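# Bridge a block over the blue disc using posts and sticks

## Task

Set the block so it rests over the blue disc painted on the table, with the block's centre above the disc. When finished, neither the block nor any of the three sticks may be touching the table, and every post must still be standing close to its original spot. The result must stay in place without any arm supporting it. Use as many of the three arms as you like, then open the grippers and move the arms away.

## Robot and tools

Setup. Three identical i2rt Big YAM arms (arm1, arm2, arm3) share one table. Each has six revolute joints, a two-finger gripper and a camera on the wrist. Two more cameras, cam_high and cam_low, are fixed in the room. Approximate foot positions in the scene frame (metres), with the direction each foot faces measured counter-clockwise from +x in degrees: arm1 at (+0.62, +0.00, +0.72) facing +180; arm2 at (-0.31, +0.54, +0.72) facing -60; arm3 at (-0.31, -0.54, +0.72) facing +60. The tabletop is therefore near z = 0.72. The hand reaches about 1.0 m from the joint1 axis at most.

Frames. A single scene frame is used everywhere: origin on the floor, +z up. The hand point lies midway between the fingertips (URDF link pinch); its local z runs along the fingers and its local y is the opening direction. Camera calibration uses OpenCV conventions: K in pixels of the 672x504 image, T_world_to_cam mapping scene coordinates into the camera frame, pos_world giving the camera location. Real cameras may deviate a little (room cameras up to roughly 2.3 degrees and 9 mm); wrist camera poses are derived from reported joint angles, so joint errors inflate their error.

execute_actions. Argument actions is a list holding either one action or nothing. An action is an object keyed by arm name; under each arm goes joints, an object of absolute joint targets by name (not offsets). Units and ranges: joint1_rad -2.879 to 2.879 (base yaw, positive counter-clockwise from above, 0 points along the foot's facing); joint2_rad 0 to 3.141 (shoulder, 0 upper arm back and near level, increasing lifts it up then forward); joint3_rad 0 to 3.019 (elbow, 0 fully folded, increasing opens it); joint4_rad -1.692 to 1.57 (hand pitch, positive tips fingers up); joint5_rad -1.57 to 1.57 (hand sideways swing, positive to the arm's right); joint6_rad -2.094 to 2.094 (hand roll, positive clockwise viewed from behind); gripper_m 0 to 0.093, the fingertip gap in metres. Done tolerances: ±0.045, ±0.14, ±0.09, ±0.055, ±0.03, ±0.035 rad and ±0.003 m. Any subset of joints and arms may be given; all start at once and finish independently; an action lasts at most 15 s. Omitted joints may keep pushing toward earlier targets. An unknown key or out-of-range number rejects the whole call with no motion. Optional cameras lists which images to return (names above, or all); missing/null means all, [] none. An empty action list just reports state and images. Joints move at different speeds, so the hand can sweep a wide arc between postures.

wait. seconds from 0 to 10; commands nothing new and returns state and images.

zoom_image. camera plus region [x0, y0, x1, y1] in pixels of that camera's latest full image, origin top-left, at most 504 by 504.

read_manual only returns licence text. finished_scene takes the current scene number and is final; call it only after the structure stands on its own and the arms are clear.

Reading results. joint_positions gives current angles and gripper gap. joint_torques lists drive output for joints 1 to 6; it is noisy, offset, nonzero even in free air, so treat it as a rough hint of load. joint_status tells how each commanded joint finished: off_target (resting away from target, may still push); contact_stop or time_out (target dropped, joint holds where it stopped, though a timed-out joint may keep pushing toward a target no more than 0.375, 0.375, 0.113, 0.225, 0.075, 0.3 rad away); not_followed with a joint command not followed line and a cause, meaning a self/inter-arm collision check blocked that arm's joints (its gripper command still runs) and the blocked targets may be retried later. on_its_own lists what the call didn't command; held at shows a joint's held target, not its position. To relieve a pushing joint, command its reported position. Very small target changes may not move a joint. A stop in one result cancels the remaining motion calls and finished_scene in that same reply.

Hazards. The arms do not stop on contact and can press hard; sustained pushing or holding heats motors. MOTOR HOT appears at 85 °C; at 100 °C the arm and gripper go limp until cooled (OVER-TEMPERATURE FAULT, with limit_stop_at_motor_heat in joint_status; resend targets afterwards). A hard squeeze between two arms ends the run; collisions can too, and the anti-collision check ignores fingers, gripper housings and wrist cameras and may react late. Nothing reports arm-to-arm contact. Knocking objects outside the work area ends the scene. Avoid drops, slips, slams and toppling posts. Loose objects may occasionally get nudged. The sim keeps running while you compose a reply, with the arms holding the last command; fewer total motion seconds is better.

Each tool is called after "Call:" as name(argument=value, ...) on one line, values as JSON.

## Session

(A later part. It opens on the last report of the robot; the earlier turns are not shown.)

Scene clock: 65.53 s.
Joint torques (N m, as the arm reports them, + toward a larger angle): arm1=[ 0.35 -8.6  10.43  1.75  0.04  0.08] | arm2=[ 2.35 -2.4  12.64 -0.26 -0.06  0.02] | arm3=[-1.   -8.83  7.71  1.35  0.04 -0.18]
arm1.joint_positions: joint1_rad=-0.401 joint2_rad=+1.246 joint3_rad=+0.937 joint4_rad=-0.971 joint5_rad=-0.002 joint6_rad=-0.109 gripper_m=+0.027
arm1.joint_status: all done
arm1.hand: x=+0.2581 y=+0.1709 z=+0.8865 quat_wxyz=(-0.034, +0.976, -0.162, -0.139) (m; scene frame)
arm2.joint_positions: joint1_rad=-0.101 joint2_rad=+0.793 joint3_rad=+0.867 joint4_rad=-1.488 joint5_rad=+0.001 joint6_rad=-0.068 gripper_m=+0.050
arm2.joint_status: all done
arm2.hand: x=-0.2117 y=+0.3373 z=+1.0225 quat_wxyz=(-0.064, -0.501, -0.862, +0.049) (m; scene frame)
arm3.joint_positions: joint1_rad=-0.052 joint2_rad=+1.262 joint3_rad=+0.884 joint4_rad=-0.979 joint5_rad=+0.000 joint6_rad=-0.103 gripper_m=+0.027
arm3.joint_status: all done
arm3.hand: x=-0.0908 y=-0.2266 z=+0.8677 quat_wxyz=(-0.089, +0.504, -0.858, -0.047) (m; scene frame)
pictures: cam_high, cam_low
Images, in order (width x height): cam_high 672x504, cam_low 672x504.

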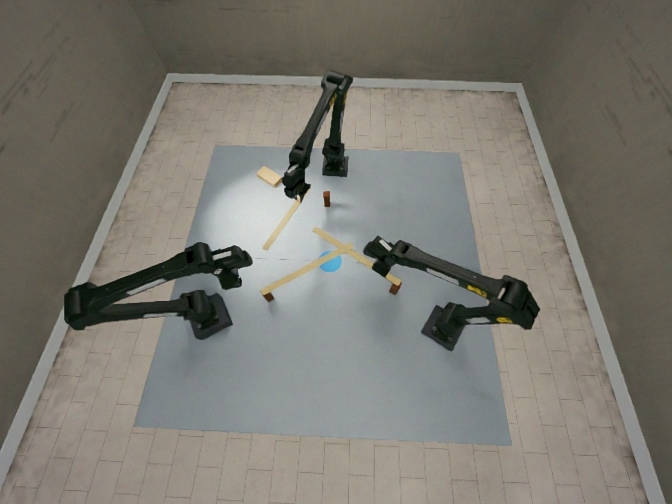

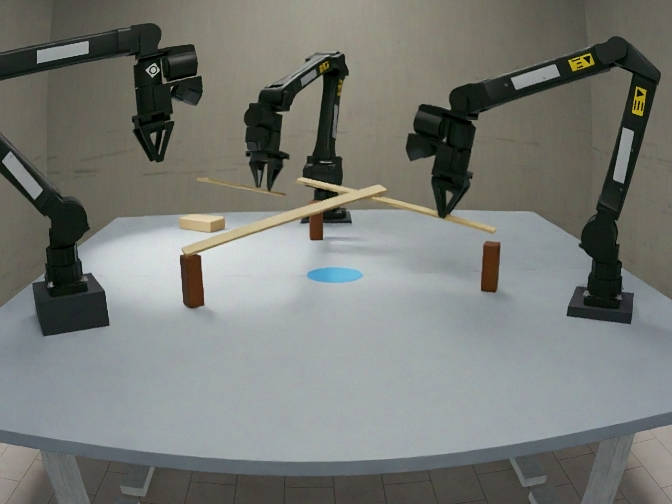

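Call:
zoom_image(camera="cam_low", region=[280, 160, 400, 240])

Call:
zoom_image(camera="cam_low", region=[190, 160, 310, 240])

Call:
zoom_image(camera="cam_low", region=[420, 190, 540, 300])

Call:
zoom_image(camera="cam_low", region=[150, 200, 270, 315])

Region (280, 160, 400, 240) of cam_low's 672x504 image, scaled by 4.200, with more detail than that image has.

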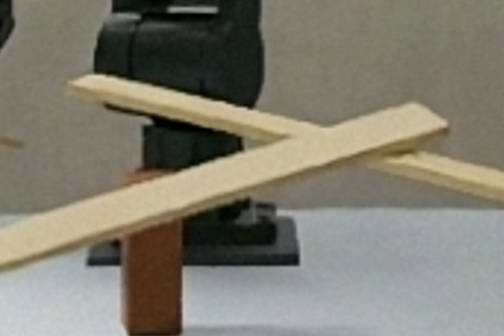

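Region (190, 160, 310, 240) of cam_low's 672x504 image, scaled by 4.200, with more detail than that image has.

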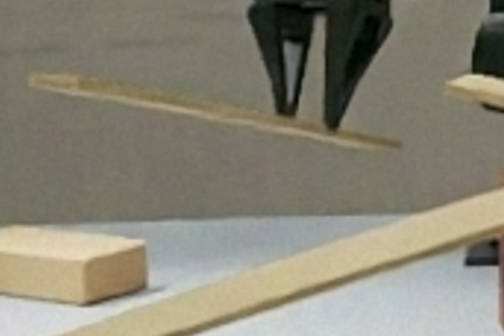

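Region (420, 190, 540, 300) of cam_low's 672x504 image, scaled by 4.200, with more detail than that image has; it fills the top 462 rows of this view, and the rest is white.

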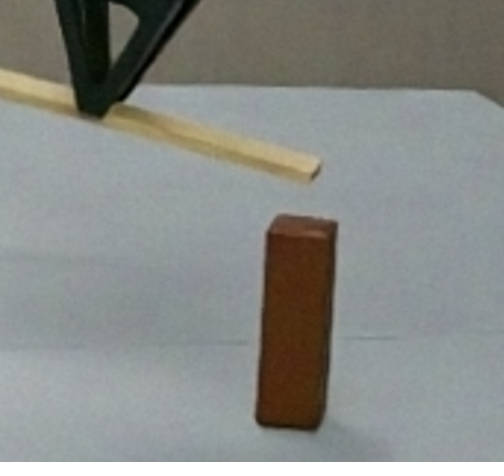

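Region (150, 200, 270, 315) of cam_low's 672x504 image, scaled by 4.200, with more detail than that image has; it fills the top 483 rows of this view, and the rest is white.

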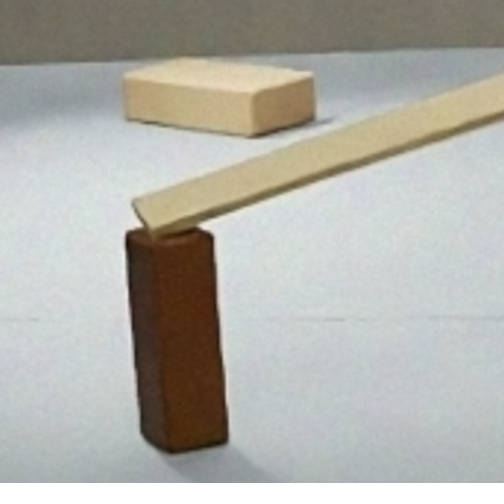

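Call:
execute_actions(actions=[{"arm1": {"joints": {"joint1_rad": -0.19, "joint2_rad": 1.287, "joint4_rad": -0.998}}}], cameras=["cam_low", "cam_high", "arm1_cam_wrist"])

Scene clock: 71.43 s.
Joint torques (N m, as the arm reports them, + toward a larger angle): arm1=[-0.29 -8.03 10.25  0.28 -0.01  0.07] | arm2=[ 2.56 -1.96 12.64 -0.12 -0.07  0.03] | arm3=[-1.15 -8.85  7.75  1.38  0.04 -0.18]
arm1.joint_positions: joint1_rad=-0.185 joint2_rad=+1.277 joint3_rad=+0.937 joint4_rad=-0.984 joint5_rad=+0.000 joint6_rad=-0.108 gripper_m=+0.027
arm1.joint_status: all done
arm1.hand: x=+0.2327 y=+0.0891 z=+0.8744 quat_wxyz=(-0.016, +0.991, -0.057, -0.121) (m; scene frame)
arm2.joint_positions: joint1_rad=-0.101 joint2_rad=+0.793 joint3_rad=+0.867 joint4_rad=-1.488 joint5_rad=+0.001 joint6_rad=-0.068 gripper_m=+0.050
arm2.joint_status: not commanded
arm2.hand: x=-0.2117 y=+0.3373 z=+1.0225 quat_wxyz=(-0.064, -0.501, -0.862, +0.049) (m; scene frame)
arm3.joint_positions: joint1_rad=-0.052 joint2_rad=+1.262 joint3_rad=+0.884 joint4_rad=-0.979 joint5_rad=+0.000 joint6_rad=-0.103 gripper_m=+0.027
arm3.joint_status: not commanded
arm3.hand: x=-0.0908 y=-0.2266 z=+0.8677 quat_wxyz=(-0.089, +0.504, -0.858, -0.047) (m; scene frame)
pictures: arm1_cam_wrist, cam_high, cam_low
camera_calibration (this result's frames):
arm1_cam_wrist: T_world_to_cam=[[0.126539, 0.991853, 0.014707, -0.135375], [0.918455, -0.12275, 0.375997, -0.523416], [0.374739, -0.0340706, -0.926504, 0.848705], [0, 0, 0, 1]] pos_world=[0.179821, 0.0989385, 0.985123]
Images, in order (width x height): arm1_cam_wrist 672x504, cam_high 672x504, cam_low 672x504.

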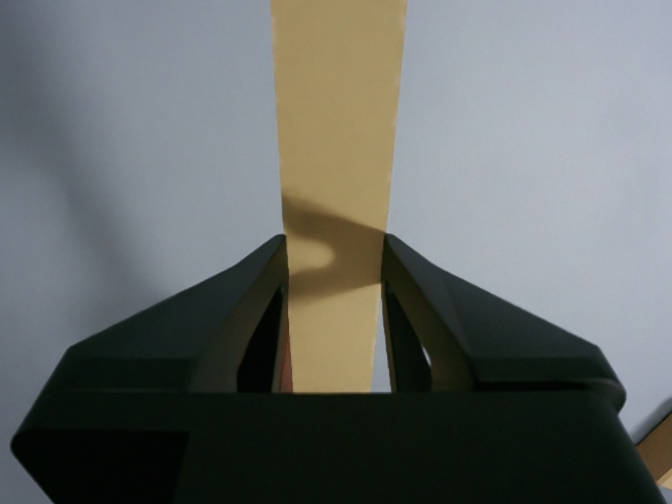

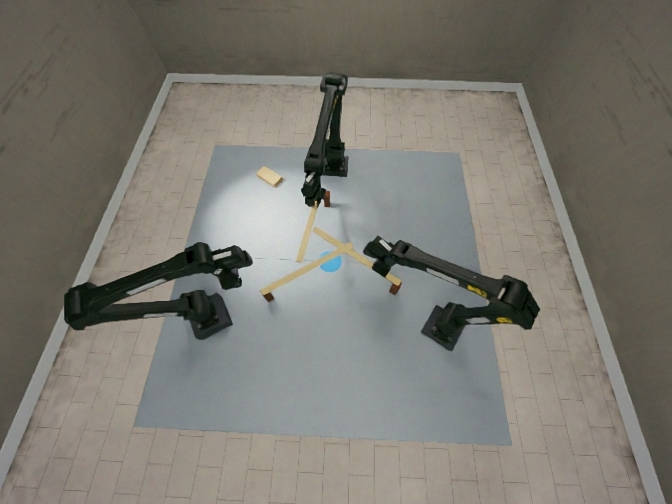

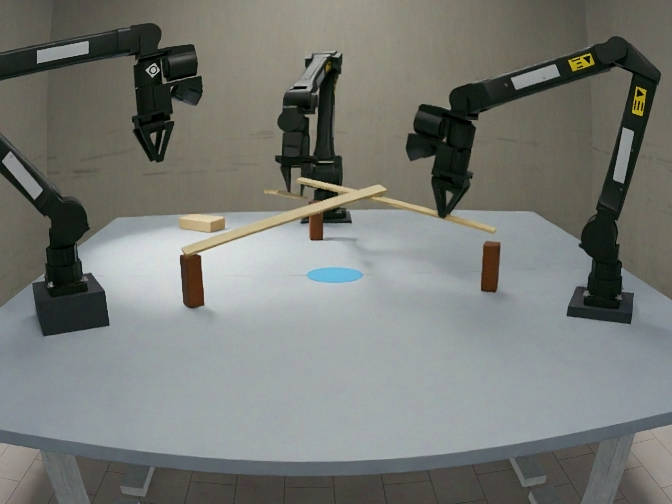

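Call:
zoom_image(camera="cam_low", region=[250, 165, 350, 245])

Call:
zoom_image(camera="cam_high", region=[270, 170, 370, 290])

Region (250, 165, 350, 245) of cam_low's 672x504 image, scaled by 5.040, with more detail than that image has; it fills the top 403 rows of this view, and the rest is white.

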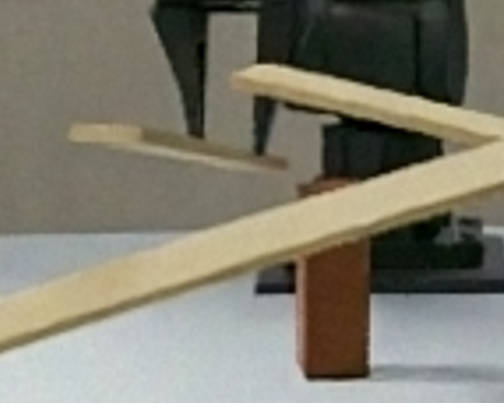

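Region (270, 170, 370, 290) of cam_high's 672x504 image, scaled by 4.200, with more detail than that image has.

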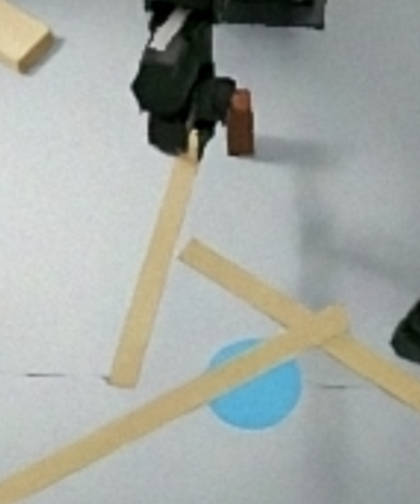

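Call:
execute_actions(actions=[{"arm1": {"joints": {"joint1_rad": -0.054}}}], cameras=["cam_low", "cam_high", "arm1_cam_wrist"])

Scene clock: 74.57 s.
Joint torques (N m, as the arm reports them, + toward a larger angle): arm1=[-0.14 -8.02 10.22  0.27  0.    0.06] | arm2=[ 2.58 -2.43 12.62 -0.23 -0.07  0.04] | arm3=[-1.32 -9.08  7.77  1.37  0.04 -0.17]
arm1.joint_positions: joint1_rad=-0.051 joint2_rad=+1.277 joint3_rad=+0.937 joint4_rad=-0.984 joint5_rad=+0.000 joint6_rad=-0.107 gripper_m=+0.027
arm1.joint_status: all done
arm1.hand: x=+0.2244 y=+0.0364 z=+0.8749 quat_wxyz=(-0.007, +0.992, +0.009, -0.122) (m; scene frame)
arm2.joint_positions: joint1_rad=-0.101 joint2_rad=+0.793 joint3_rad=+0.867 joint4_rad=-1.488 joint5_rad=+0.001 joint6_rad=-0.068 gripper_m=+0.050
arm2.joint_status: not commanded
arm2.hand: x=-0.2117 y=+0.3373 z=+1.0225 quat_wxyz=(-0.064, -0.501, -0.862, +0.049) (m; scene frame)
arm3.joint_positions: joint1_rad=-0.052 joint2_rad=+1.262 joint3_rad=+0.884 joint4_rad=-0.979 joint5_rad=+0.000 joint6_rad=-0.103 gripper_m=+0.027
arm3.joint_status: not commanded
arm3.hand: x=-0.0908 y=-0.2266 z=+0.8677 quat_wxyz=(-0.089, +0.504, -0.858, -0.047) (m; scene frame)
pictures: arm1_cam_wrist, cam_high, cam_low
camera_calibration (this result's frames):
arm1_cam_wrist: T_world_to_cam=[[-0.00699381, 0.999869, 0.0145718, -0.0523262], [0.927049, 0.00102021, 0.374939, -0.527961], [0.374875, 0.016131, -0.926935, 0.848944], [0, 0, 0, 1]] pos_world=[0.170832, 0.0391637, 0.985631]
Images, in order (width x height): arm1_cam_wrist 672x504, cam_high 672x504, cam_low 672x504.

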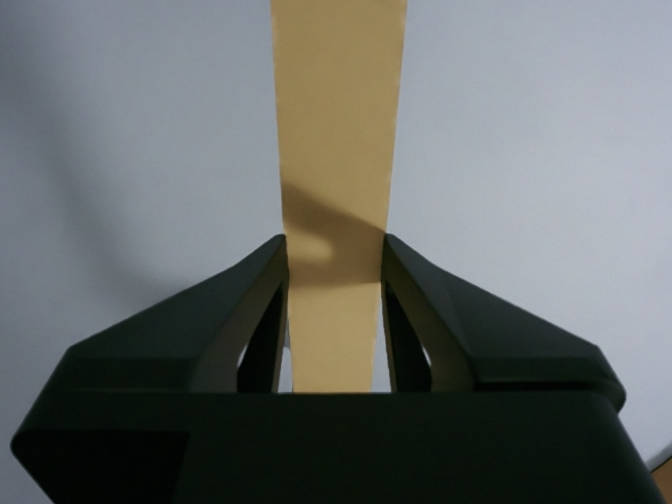

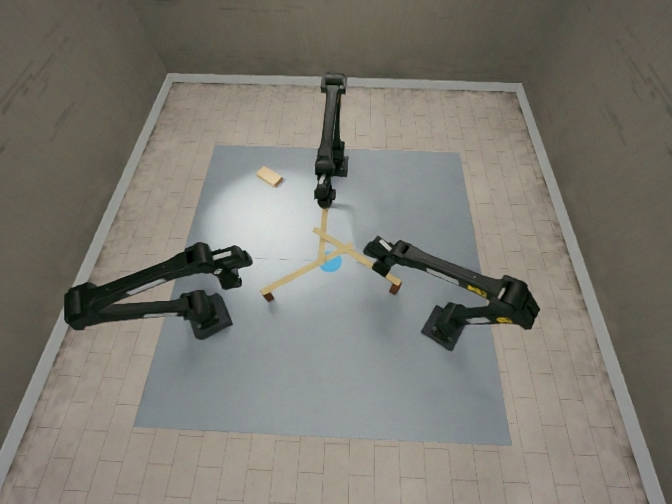

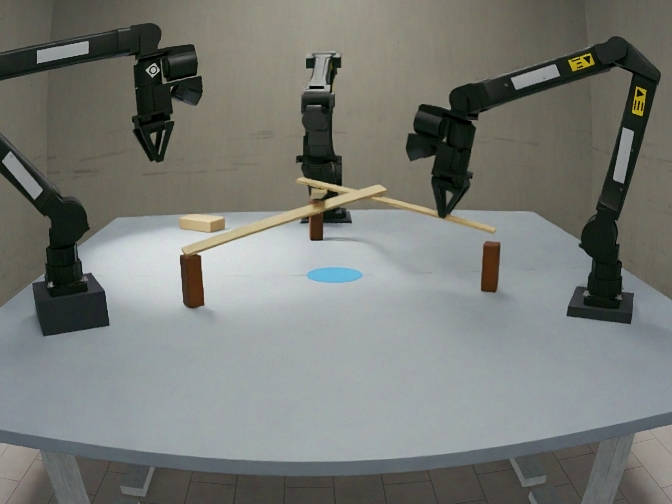

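Call:
zoom_image(camera="cam_low", region=[280, 165, 400, 245])

Call:
zoom_image(camera="cam_high", region=[270, 190, 390, 290])

Call:
zoom_image(camera="arm1_cam_wrist", region=[230, 260, 440, 400])

Region (280, 165, 400, 245) of cam_low's 672x504 image, scaled by 4.200, with more detail than that image has.

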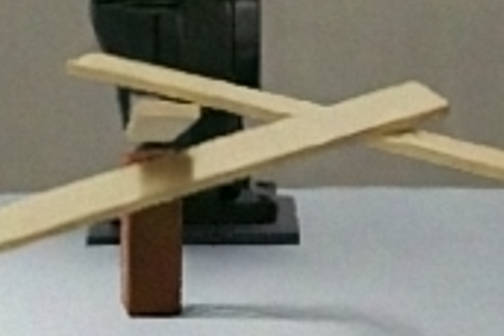

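Region (270, 190, 390, 290) of cam_high's 672x504 image, scaled by 4.200, with more detail than that image has.

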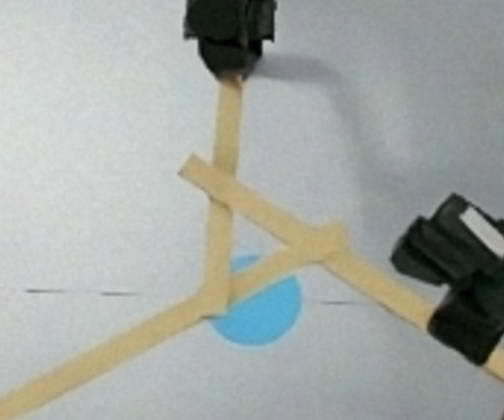

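Region (230, 260, 440, 400) of arm1_cam_wrist's 672x504 image, scaled by 2.400, with more detail than that image has.

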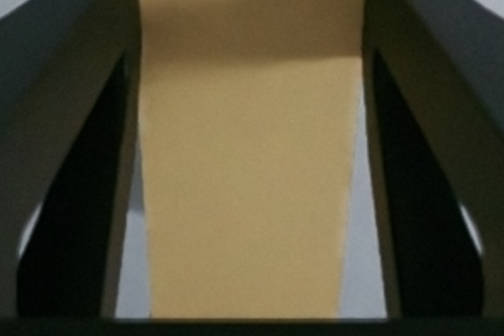

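Call:
execute_actions(actions=[{"arm1": {"joints": {"joint2_rad": 1.332, "joint3_rad": 0.993}}, "arm3": {"joints": {"joint2_rad": 1.284}}}], cameras=["cam_low", "cam_high"])

Scene clock: 78.20 s.
Joint torques (N m, as the arm reports them, + toward a larger angle): arm1=[ 0.02 -8.24 15.17  0.23 -0.01  0.06] | arm2=[ 2.65 -1.97 12.65 -0.29 -0.06  0.04] | arm3=[-0.7  -6.52  7.65  1.3   0.02 -0.17]
arm1.joint_positions: joint1_rad=-0.051 joint2_rad=+1.321 joint3_rad=+0.945 joint4_rad=-0.984 joint5_rad=+0.000 joint6_rad=-0.107 gripper_m=+0.027
arm1.joint_status: all done
arm1.hand: x=+0.2208 y=+0.0366 z=+0.8621 quat_wxyz=(-0.006, +0.994, +0.009, -0.105) (m; scene frame)
arm2.joint_positions: joint1_rad=-0.101 joint2_rad=+0.793 joint3_rad=+0.867 joint4_rad=-1.488 joint5_rad=+0.001 joint6_rad=-0.068 gripper_m=+0.050
arm2.joint_status: not commanded
arm2.hand: x=-0.2117 y=+0.3373 z=+1.0225 quat_wxyz=(-0.064, -0.501, -0.862, +0.049) (m; scene frame)
arm3.joint_positions: joint1_rad=-0.052 joint2_rad=+1.278 joint3_rad=+0.884 joint4_rad=-0.979 joint5_rad=+0.000 joint6_rad=-0.103 gripper_m=+0.027
arm3.joint_status: all done
arm3.hand: x=-0.0909 y=-0.2266 z=+0.8621 quat_wxyz=(-0.082, +0.504, -0.858, -0.044) (m; scene frame)
pictures: cam_high, cam_low
Images, in order (width x height): cam_high 672x504, cam_low 672x504.

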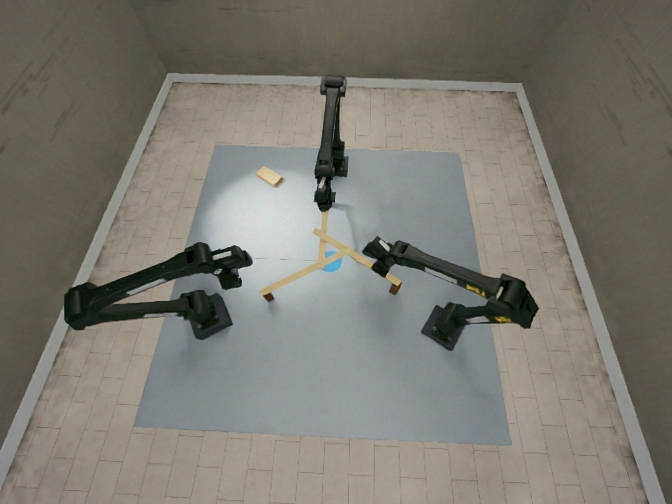

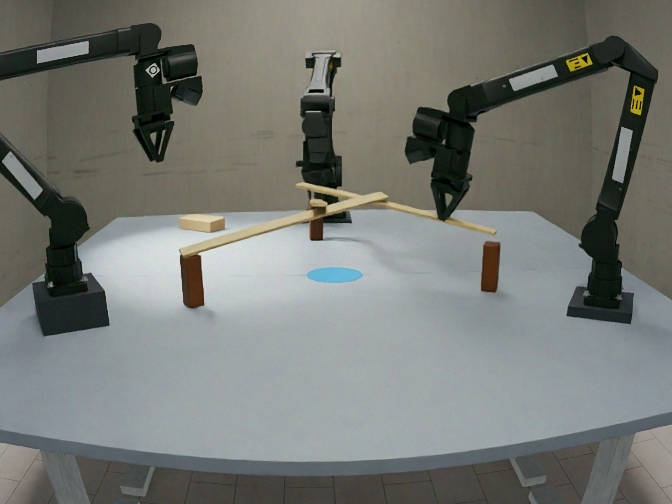

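Call:
zoom_image(camera="cam_low", region=[280, 165, 400, 245])

Call:
zoom_image(camera="cam_high", region=[250, 190, 410, 310])

Call:
zoom_image(camera="cam_low", region=[150, 200, 270, 315])

Call:
zoom_image(camera="cam_low", region=[420, 190, 540, 300])

Region (280, 165, 400, 245) of cam_low's 672x504 image, scaled by 4.200, with more detail than that image has.

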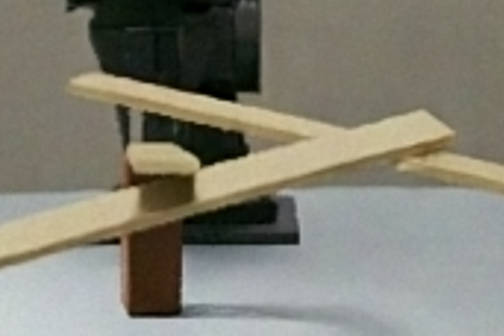

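Region (250, 190, 410, 310) of cam_high's 672x504 image, scaled by 3.150, with more detail than that image has; it fills the top 378 rows of this view, and the rest is white.

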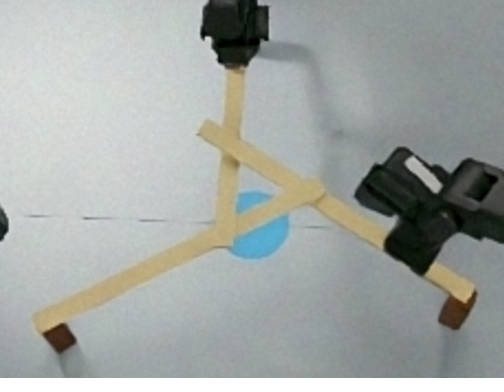

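Region (150, 200, 270, 315) of cam_low's 672x504 image, scaled by 4.200, with more detail than that image has; it fills the top 483 rows of this view, and the rest is white.

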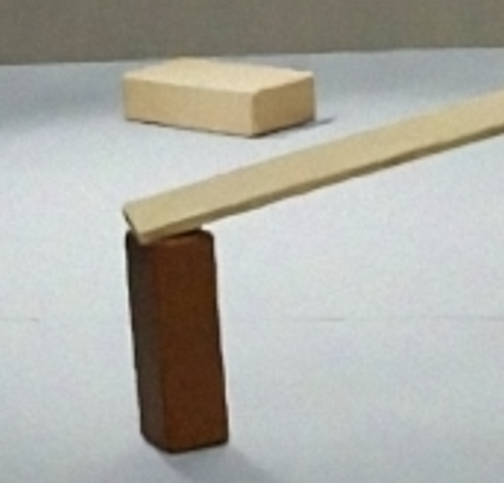

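Region (420, 190, 540, 300) of cam_low's 672x504 image, scaled by 4.200, with more detail than that image has; it fills the top 462 rows of this view, and the rest is white.

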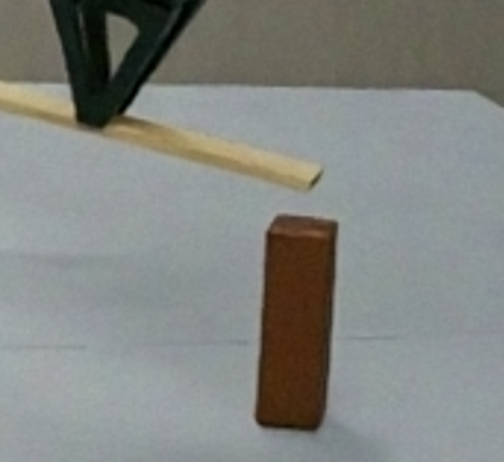

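Call:
execute_actions(actions=[{"arm1": {"joints": {"joint3_rad": 1.011}}, "arm2": {"joints": {"joint2_rad": 1.48, "joint3_rad": 0.964, "joint4_rad": -0.916, "joint6_rad": -0.098, "gripper_m": 0.065}}}], cameras=["cam_low", "cam_high", "arm2_cam_wrist"])

Scene clock: 82.80 s.
Joint torques (N m, as the arm reports them, + toward a larger angle): arm1=[-0.07 -8.5  15.33  0.31  0.    0.07] | arm2=[  1.75 -12.56  10.82   0.66  -0.09  -0.2 ] | arm3=[-0.82 -6.25  7.69  1.37  0.03 -0.17]
arm1.joint_positions: joint1_rad=-0.051 joint2_rad=+1.321 joint3_rad=+0.964 joint4_rad=-0.985 joint5_rad=+0.000 joint6_rad=-0.107 gripper_m=+0.027
arm1.joint_status: all done
arm1.hand: x=+0.2142 y=+0.0373 z=+0.8695 quat_wxyz=(-0.007, +0.993, +0.009, -0.113) (m; scene frame)
arm2.joint_positions: joint1_rad=-0.101 joint2_rad=+1.483 joint3_rad=+0.933 joint4_rad=-0.929 joint5_rad=+0.001 joint6_rad=-0.089 gripper_m=+0.065
arm2.joint_status: all done
arm2.hand: x=-0.1343 y=+0.1734 z=+0.8591 quat_wxyz=(-0.037, -0.493, -0.869, +0.032) (m; scene frame)
arm3.joint_positions: joint1_rad=-0.052 joint2_rad=+1.278 joint3_rad=+0.884 joint4_rad=-0.979 joint5_rad=+0.000 joint6_rad=-0.103 gripper_m=+0.027
arm3.joint_status: not commanded
arm3.hand: x=-0.0909 y=-0.2266 z=+0.8621 quat_wxyz=(-0.082, +0.504, -0.858, -0.044) (m; scene frame)
pictures: arm2_cam_wrist, cam_high, cam_low
camera_calibration (this result's frames):
arm2_cam_wrist: T_world_to_cam=[[-0.8601, -0.509727, 0.0201716, -0.0430615], [-0.432777, 0.750049, 0.500131, -0.611291], [-0.27006, 0.421432, -0.865715, 0.757322], [0, 0, 0, 1]] pos_world=[-0.0970681, 0.117389, 0.962219]
Images, in order (width x height): arm2_cam_wrist 672x504, cam_high 672x504, cam_low 672x504.

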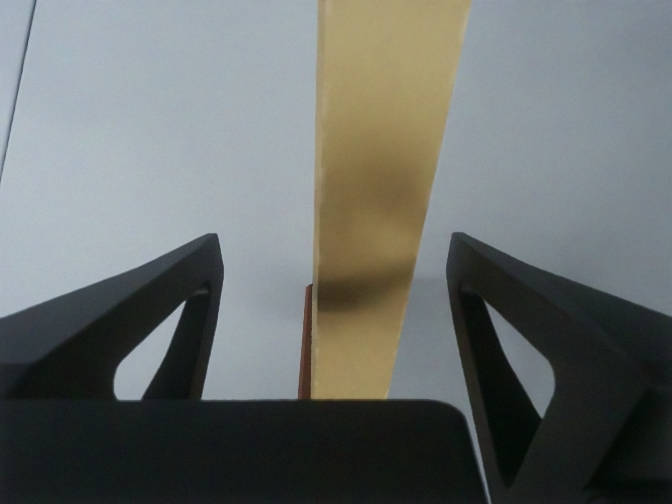

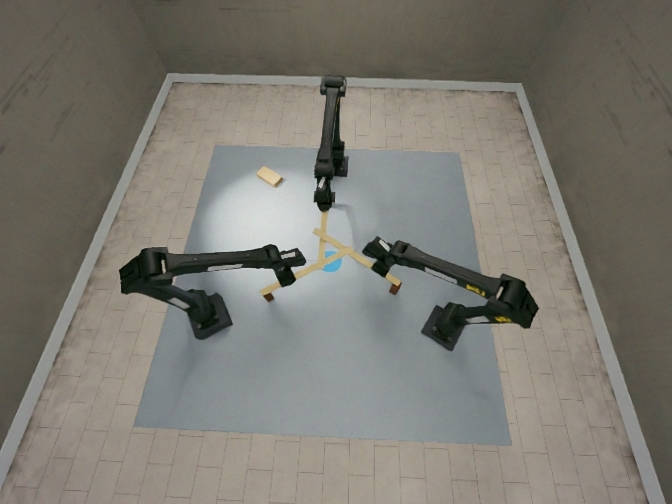

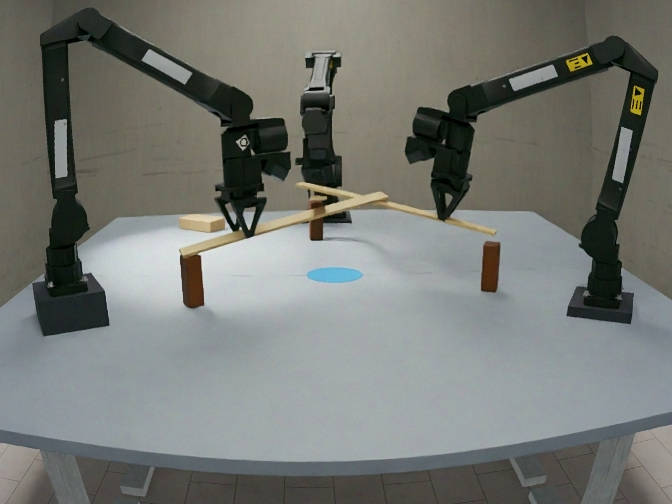

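Call:
zoom_image(camera="cam_low", region=[170, 190, 290, 270])

Call:
zoom_image(camera="cam_low", region=[280, 165, 400, 245])

Region (170, 190, 290, 270) of cam_low's 672x504 image, scaled by 4.200, with more detail than that image has.

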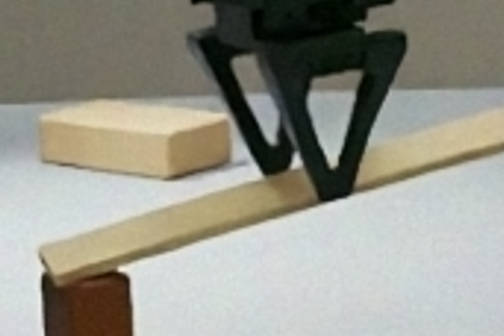

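Region (280, 165, 400, 245) of cam_low's 672x504 image, scaled by 4.200, with more detail than that image has.

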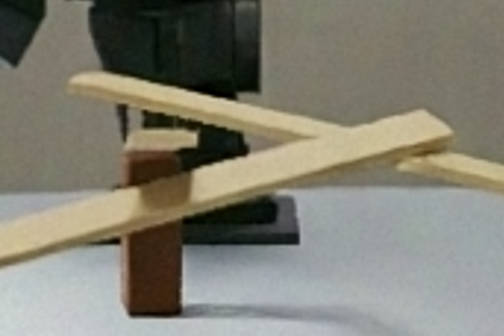

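Call:
execute_actions(actions=[{"arm2": {"joints": {"joint2_rad": 1.505, "gripper_m": 0.053}}}], cameras=["cam_low", "arm2_cam_wrist"])

Scene clock: 84.10 s.
Joint torques (N m, as the arm reports them, + toward a larger angle): arm1=[ 0.06 -8.47 15.35  0.29 -0.01  0.07] | arm2=[  2.26 -11.32  10.93   0.72  -0.02  -0.19] | arm3=[-0.76 -6.41  7.7   1.37  0.04 -0.17]
arm1.joint_positions: joint1_rad=-0.051 joint2_rad=+1.321 joint3_rad=+0.964 joint4_rad=-0.985 joint5_rad=+0.000 joint6_rad=-0.107 gripper_m=+0.027
arm1.joint_status: not commanded
arm1.hand: x=+0.2142 y=+0.0373 z=+0.8695 quat_wxyz=(-0.007, +0.993, +0.009, -0.113) (m; scene frame)
arm2.joint_positions: joint1_rad=-0.101 joint2_rad=+1.495 joint3_rad=+0.933 joint4_rad=-0.929 joint5_rad=+0.001 joint6_rad=-0.089 gripper_m=+0.053
arm2.joint_status: all done
arm2.hand: x=-0.1347 y=+0.1740 z=+0.8545 quat_wxyz=(-0.032, -0.493, -0.869, +0.028) (m; scene frame)
arm3.joint_positions: joint1_rad=-0.052 joint2_rad=+1.278 joint3_rad=+0.884 joint4_rad=-0.979 joint5_rad=+0.000 joint6_rad=-0.103 gripper_m=+0.027
arm3.joint_status: not commanded
arm3.hand: x=-0.0909 y=-0.2266 z=+0.8621 quat_wxyz=(-0.082, +0.504, -0.858, -0.044) (m; scene frame)
pictures: arm2_cam_wrist, cam_low
camera_calibration (this result's frames):
arm2_cam_wrist: T_world_to_cam=[[-0.860056, -0.509841, 0.0191323, -0.0420348], [-0.430006, 0.744545, 0.510635, -0.617256], [-0.274587, 0.430948, -0.859585, 0.745402], [0, 0, 0, 1]] pos_world=[-0.0968982, 0.116914, 0.956733]
Images, in order (width x height): arm2_cam_wrist 672x504, cam_low 672x504.

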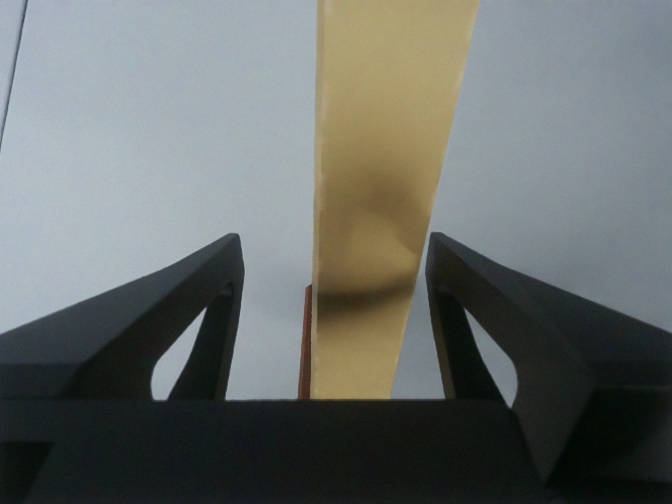

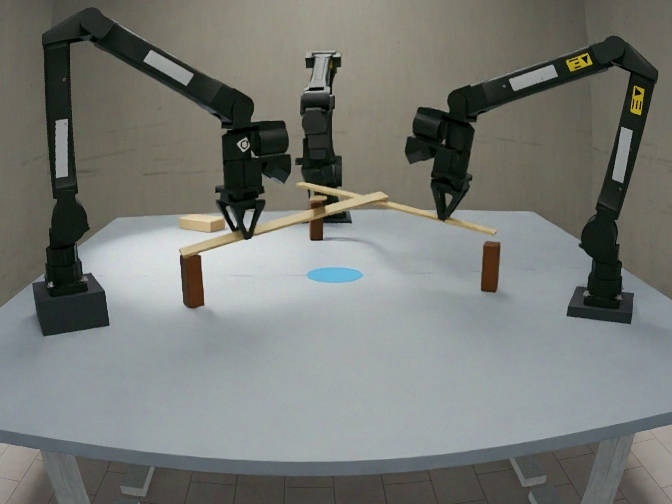

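Call:
execute_actions(actions=[{"arm2": {"joints": {"gripper_m": 0.015}}}], cameras=["cam_low", "cam_high", "arm2_cam_wrist"])

Scene clock: 86.00 s.
Joint torques (N m, as the arm reports them, + toward a larger angle): arm1=[ 0.02 -8.46 15.34  0.28 -0.01  0.06] | arm2=[  2.42 -11.4   10.86   0.8   -0.04  -0.19] | arm3=[-0.67 -6.47  7.67  1.36  0.05 -0.16]
arm1.joint_positions: joint1_rad=-0.051 joint2_rad=+1.321 joint3_rad=+0.964 joint4_rad=-0.985 joint5_rad=+0.000 joint6_rad=-0.107 gripper_m=+0.027
arm1.joint_status: not commanded
arm1.hand: x=+0.2142 y=+0.0373 z=+0.8695 quat_wxyz=(-0.007, +0.993, +0.009, -0.113) (m; scene frame)
arm2.joint_positions: joint1_rad=-0.101 joint2_rad=+1.495 joint3_rad=+0.933 joint4_rad=-0.929 joint5_rad=+0.001 joint6_rad=-0.089 gripper_m=+0.028
arm2.joint_status: gripper_m off_target (ended at +0.028, target +0.015)
arm2.hand: x=-0.1346 y=+0.1739 z=+0.8545 quat_wxyz=(-0.032, -0.493, -0.869, +0.028) (m; scene frame)
arm3.joint_positions: joint1_rad=-0.052 joint2_rad=+1.278 joint3_rad=+0.884 joint4_rad=-0.979 joint5_rad=+0.000 joint6_rad=-0.103 gripper_m=+0.027
arm3.joint_status: not commanded
arm3.hand: x=-0.0909 y=-0.2266 z=+0.8621 quat_wxyz=(-0.082, +0.504, -0.858, -0.044) (m; scene frame)
pictures: arm2_cam_wrist, cam_high, cam_low
camera_calibration (this result's frames):
arm2_cam_wrist: T_world_to_cam=[[-0.859863, -0.510164, 0.0191966, -0.0420156], [-0.430361, 0.74456, 0.510313, -0.616955], [-0.274636, 0.430538, -0.859774, 0.745683], [0, 0, 0, 1]] pos_world=[-0.0968494, 0.116881, 0.956766]
Images, in order (width x height): arm2_cam_wrist 672x504, cam_high 672x504, cam_low 672x504.

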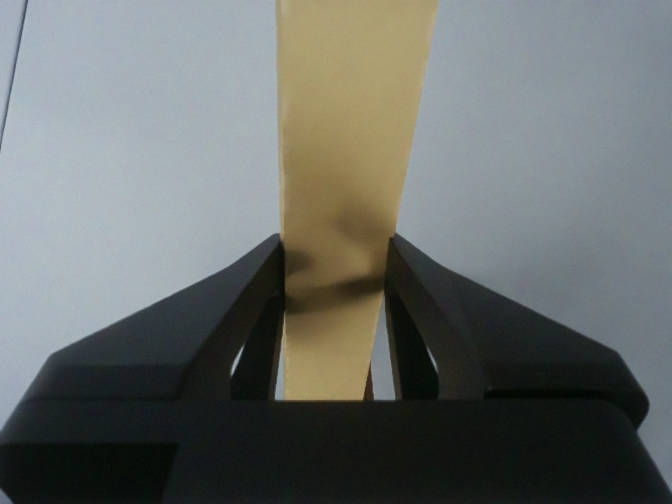

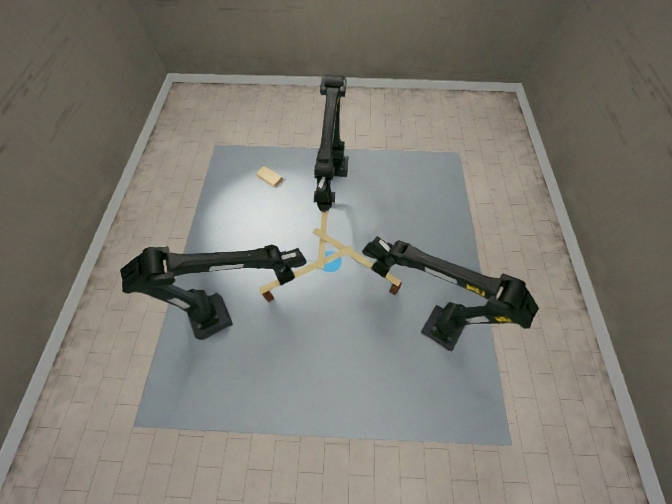

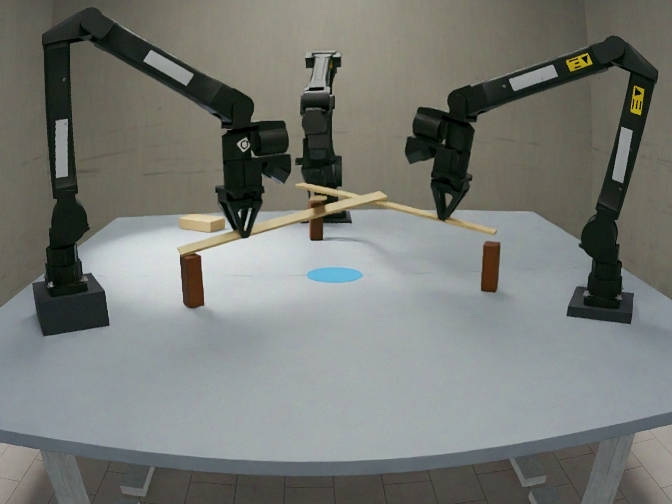

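Call:
execute_actions(actions=[{"arm2": {"joints": {"joint3_rad": 0.984, "joint6_rad": -0.158}}}], cameras=["cam_low", "cam_high", "arm2_cam_wrist"])

Scene clock: 87.73 s.
Joint torques (N m, as the arm reports them, + toward a larger angle): arm1=[ 0.01 -8.53 15.33  0.31 -0.01  0.06] | arm2=[  1.89 -11.57  11.89   0.63  -0.06  -0.24] | arm3=[-0.97 -6.43  7.72  1.38  0.03 -0.19]
arm1.joint_positions: joint1_rad=-0.051 joint2_rad=+1.321 joint3_rad=+0.964 joint4_rad=-0.985 joint5_rad=+0.000 joint6_rad=-0.107 gripper_m=+0.027
arm1.joint_status: not commanded
arm1.hand: x=+0.2142 y=+0.0373 z=+0.8695 quat_wxyz=(-0.007, +0.993, +0.009, -0.113) (m; scene frame)
arm2.joint_positions: joint1_rad=-0.101 joint2_rad=+1.495 joint3_rad=+0.941 joint4_rad=-0.929 joint5_rad=+0.001 joint6_rad=-0.143 gripper_m=+0.028
arm2.joint_status: all done
arm2.hand: x=-0.1331 y=+0.1707 z=+0.8573 quat_wxyz=(-0.034, -0.469, -0.882, +0.032) (m; scene frame)
arm3.joint_positions: joint1_rad=-0.052 joint2_rad=+1.278 joint3_rad=+0.884 joint4_rad=-0.979 joint5_rad=+0.000 joint6_rad=-0.103 gripper_m=+0.027
arm3.joint_status: not commanded
arm3.hand: x=-0.0909 y=-0.2266 z=+0.8621 quat_wxyz=(-0.082, +0.504, -0.858, -0.044) (m; scene frame)
pictures: arm2_cam_wrist, cam_high, cam_low
camera_calibration (this result's frames):
arm2_cam_wrist: T_world_to_cam=[[-0.83125, -0.555348, 0.0247652, -0.035599], [-0.469258, 0.72488, 0.504327, -0.611994], [-0.298029, 0.407601, -0.863157, 0.753586], [0, 0, 0, 1]] pos_world=[-0.0921844, 0.11669, 0.95999]
Images, in order (width x height): arm2_cam_wrist 672x504, cam_high 672x504, cam_low 672x504.

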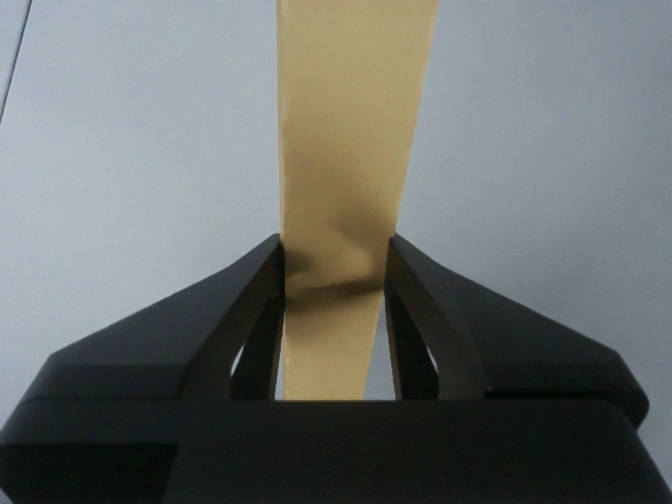

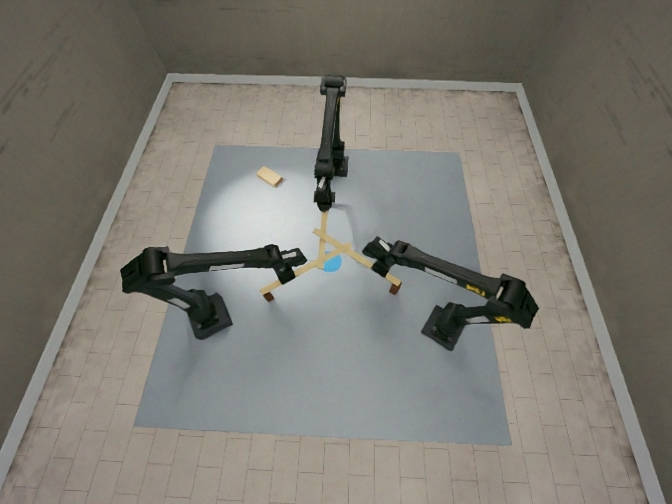

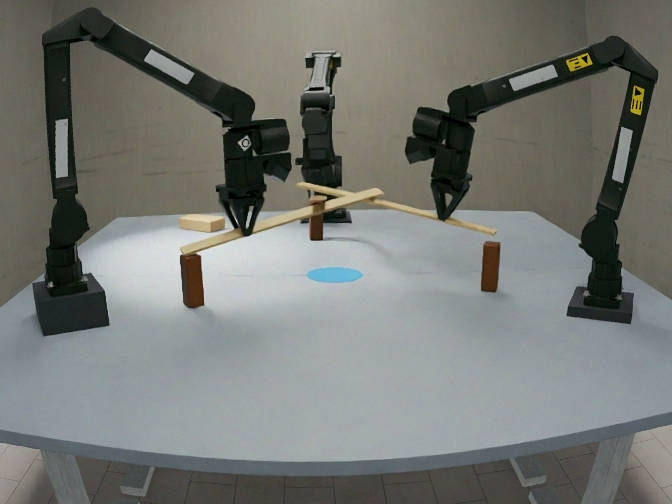

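Call:
execute_actions(actions=[])

Scene clock: 88.93 s.
Joint torques (N m, as the arm reports them, + toward a larger angle): arm1=[ 0.07 -8.43 15.33  0.3   0.    0.06] | arm2=[  2.18 -11.84  11.87   0.82  -0.07  -0.23] | arm3=[-0.94 -6.05  7.64  1.34  0.03 -0.16]
arm1.joint_positions: joint1_rad=-0.051 joint2_rad=+1.321 joint3_rad=+0.964 joint4_rad=-0.985 joint5_rad=+0.000 joint6_rad=-0.107 gripper_m=+0.027
arm1.joint_status: not commanded
arm1.hand: x=+0.2142 y=+0.0373 z=+0.8695 quat_wxyz=(-0.007, +0.993, +0.009, -0.113) (m; scene frame)
arm2.joint_positions: joint1_rad=-0.101 joint2_rad=+1.495 joint3_rad=+0.941 joint4_rad=-0.929 joint5_rad=+0.001 joint6_rad=-0.143 gripper_m=+0.028
arm2.joint_status: all done
arm2.hand: x=-0.1331 y=+0.1707 z=+0.8573 quat_wxyz=(-0.034, -0.469, -0.882, +0.032) (m; scene frame)
arm3.joint_positions: joint1_rad=-0.052 joint2_rad=+1.278 joint3_rad=+0.884 joint4_rad=-0.979 joint5_rad=+0.000 joint6_rad=-0.103 gripper_m=+0.027
arm3.joint_status: not commanded
arm3.hand: x=-0.0909 y=-0.2266 z=+0.8621 quat_wxyz=(-0.082, +0.504, -0.858, -0.044) (m; scene frame)
pictures: arm1_cam_wrist, arm2_cam_wrist, arm3_cam_wrist, cam_high, cam_low
camera_calibration (this result's frames):
arm1_cam_wrist: T_world_to_cam=[[-0.00739055, 0.99989, 0.0128718, -0.0516081], [0.920205, 0.00176255, 0.391433, -0.529411], [0.391367, 0.0147376, -0.920117, 0.838376], [0, 0, 0, 1]] pos_world=[0.158673, 0.0401799, 0.979297]
arm2_cam_wrist: T_world_to_cam=[[-0.831038, -0.555663, 0.0247996, -0.0355465], [-0.469516, 0.724707, 0.504335, -0.612005], [-0.298213, 0.407477, -0.863152, 0.753578], [0, 0, 0, 1]] pos_world=[-0.0921604, 0.116707, 0.959989]
arm3_cam_wrist: T_world_to_cam=[[0.864061, -0.503295, 0.00965099, -0.0392515], [-0.462029, -0.785312, 0.412085, -0.572419], [-0.199821, -0.360525, -0.911094, 0.810563], [0, 0, 0, 1]] pos_world=[-0.0685907, -0.177054, 0.974763]
Images, in order (width x height): arm1_cam_wrist 672x504, arm2_cam_wrist 672x504, arm3_cam_wrist 672x504, cam_high 672x504, cam_low 672x504.

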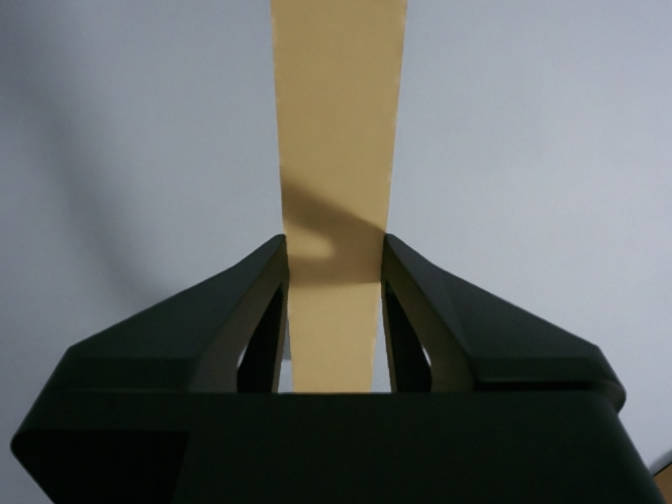

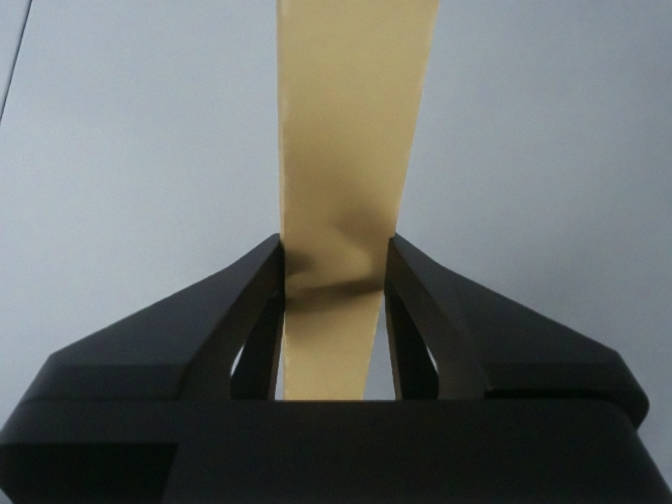

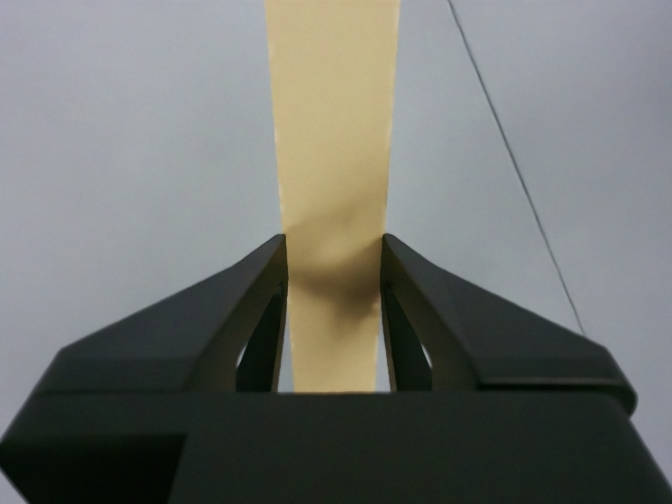

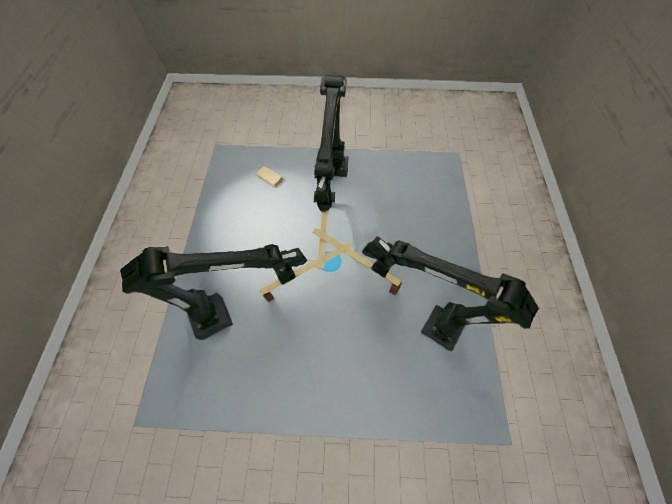

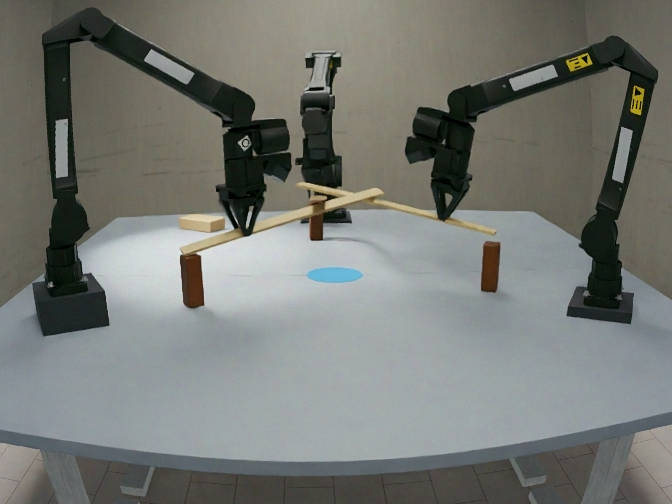

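Call:
zoom_image(camera="cam_high", region=[250, 190, 410, 310])

Call:
zoom_image(camera="cam_low", region=[160, 160, 520, 320])

Region (250, 190, 410, 310) of cam_high's 672x504 image, scaled by 3.150, with more detail than that image has; it fills the top 378 rows of this view, and the rest is white.

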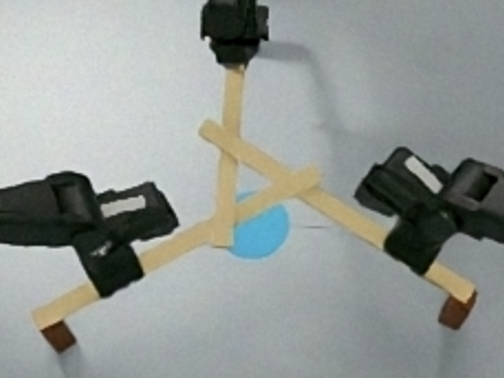

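Region (160, 160, 520, 320) of cam_low's 672x504 image, scaled by 1.400, with more detail than that image has.

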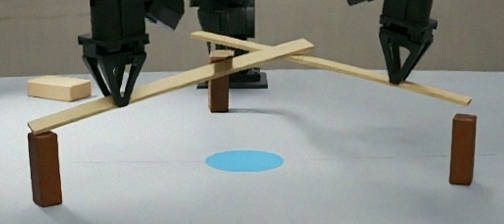

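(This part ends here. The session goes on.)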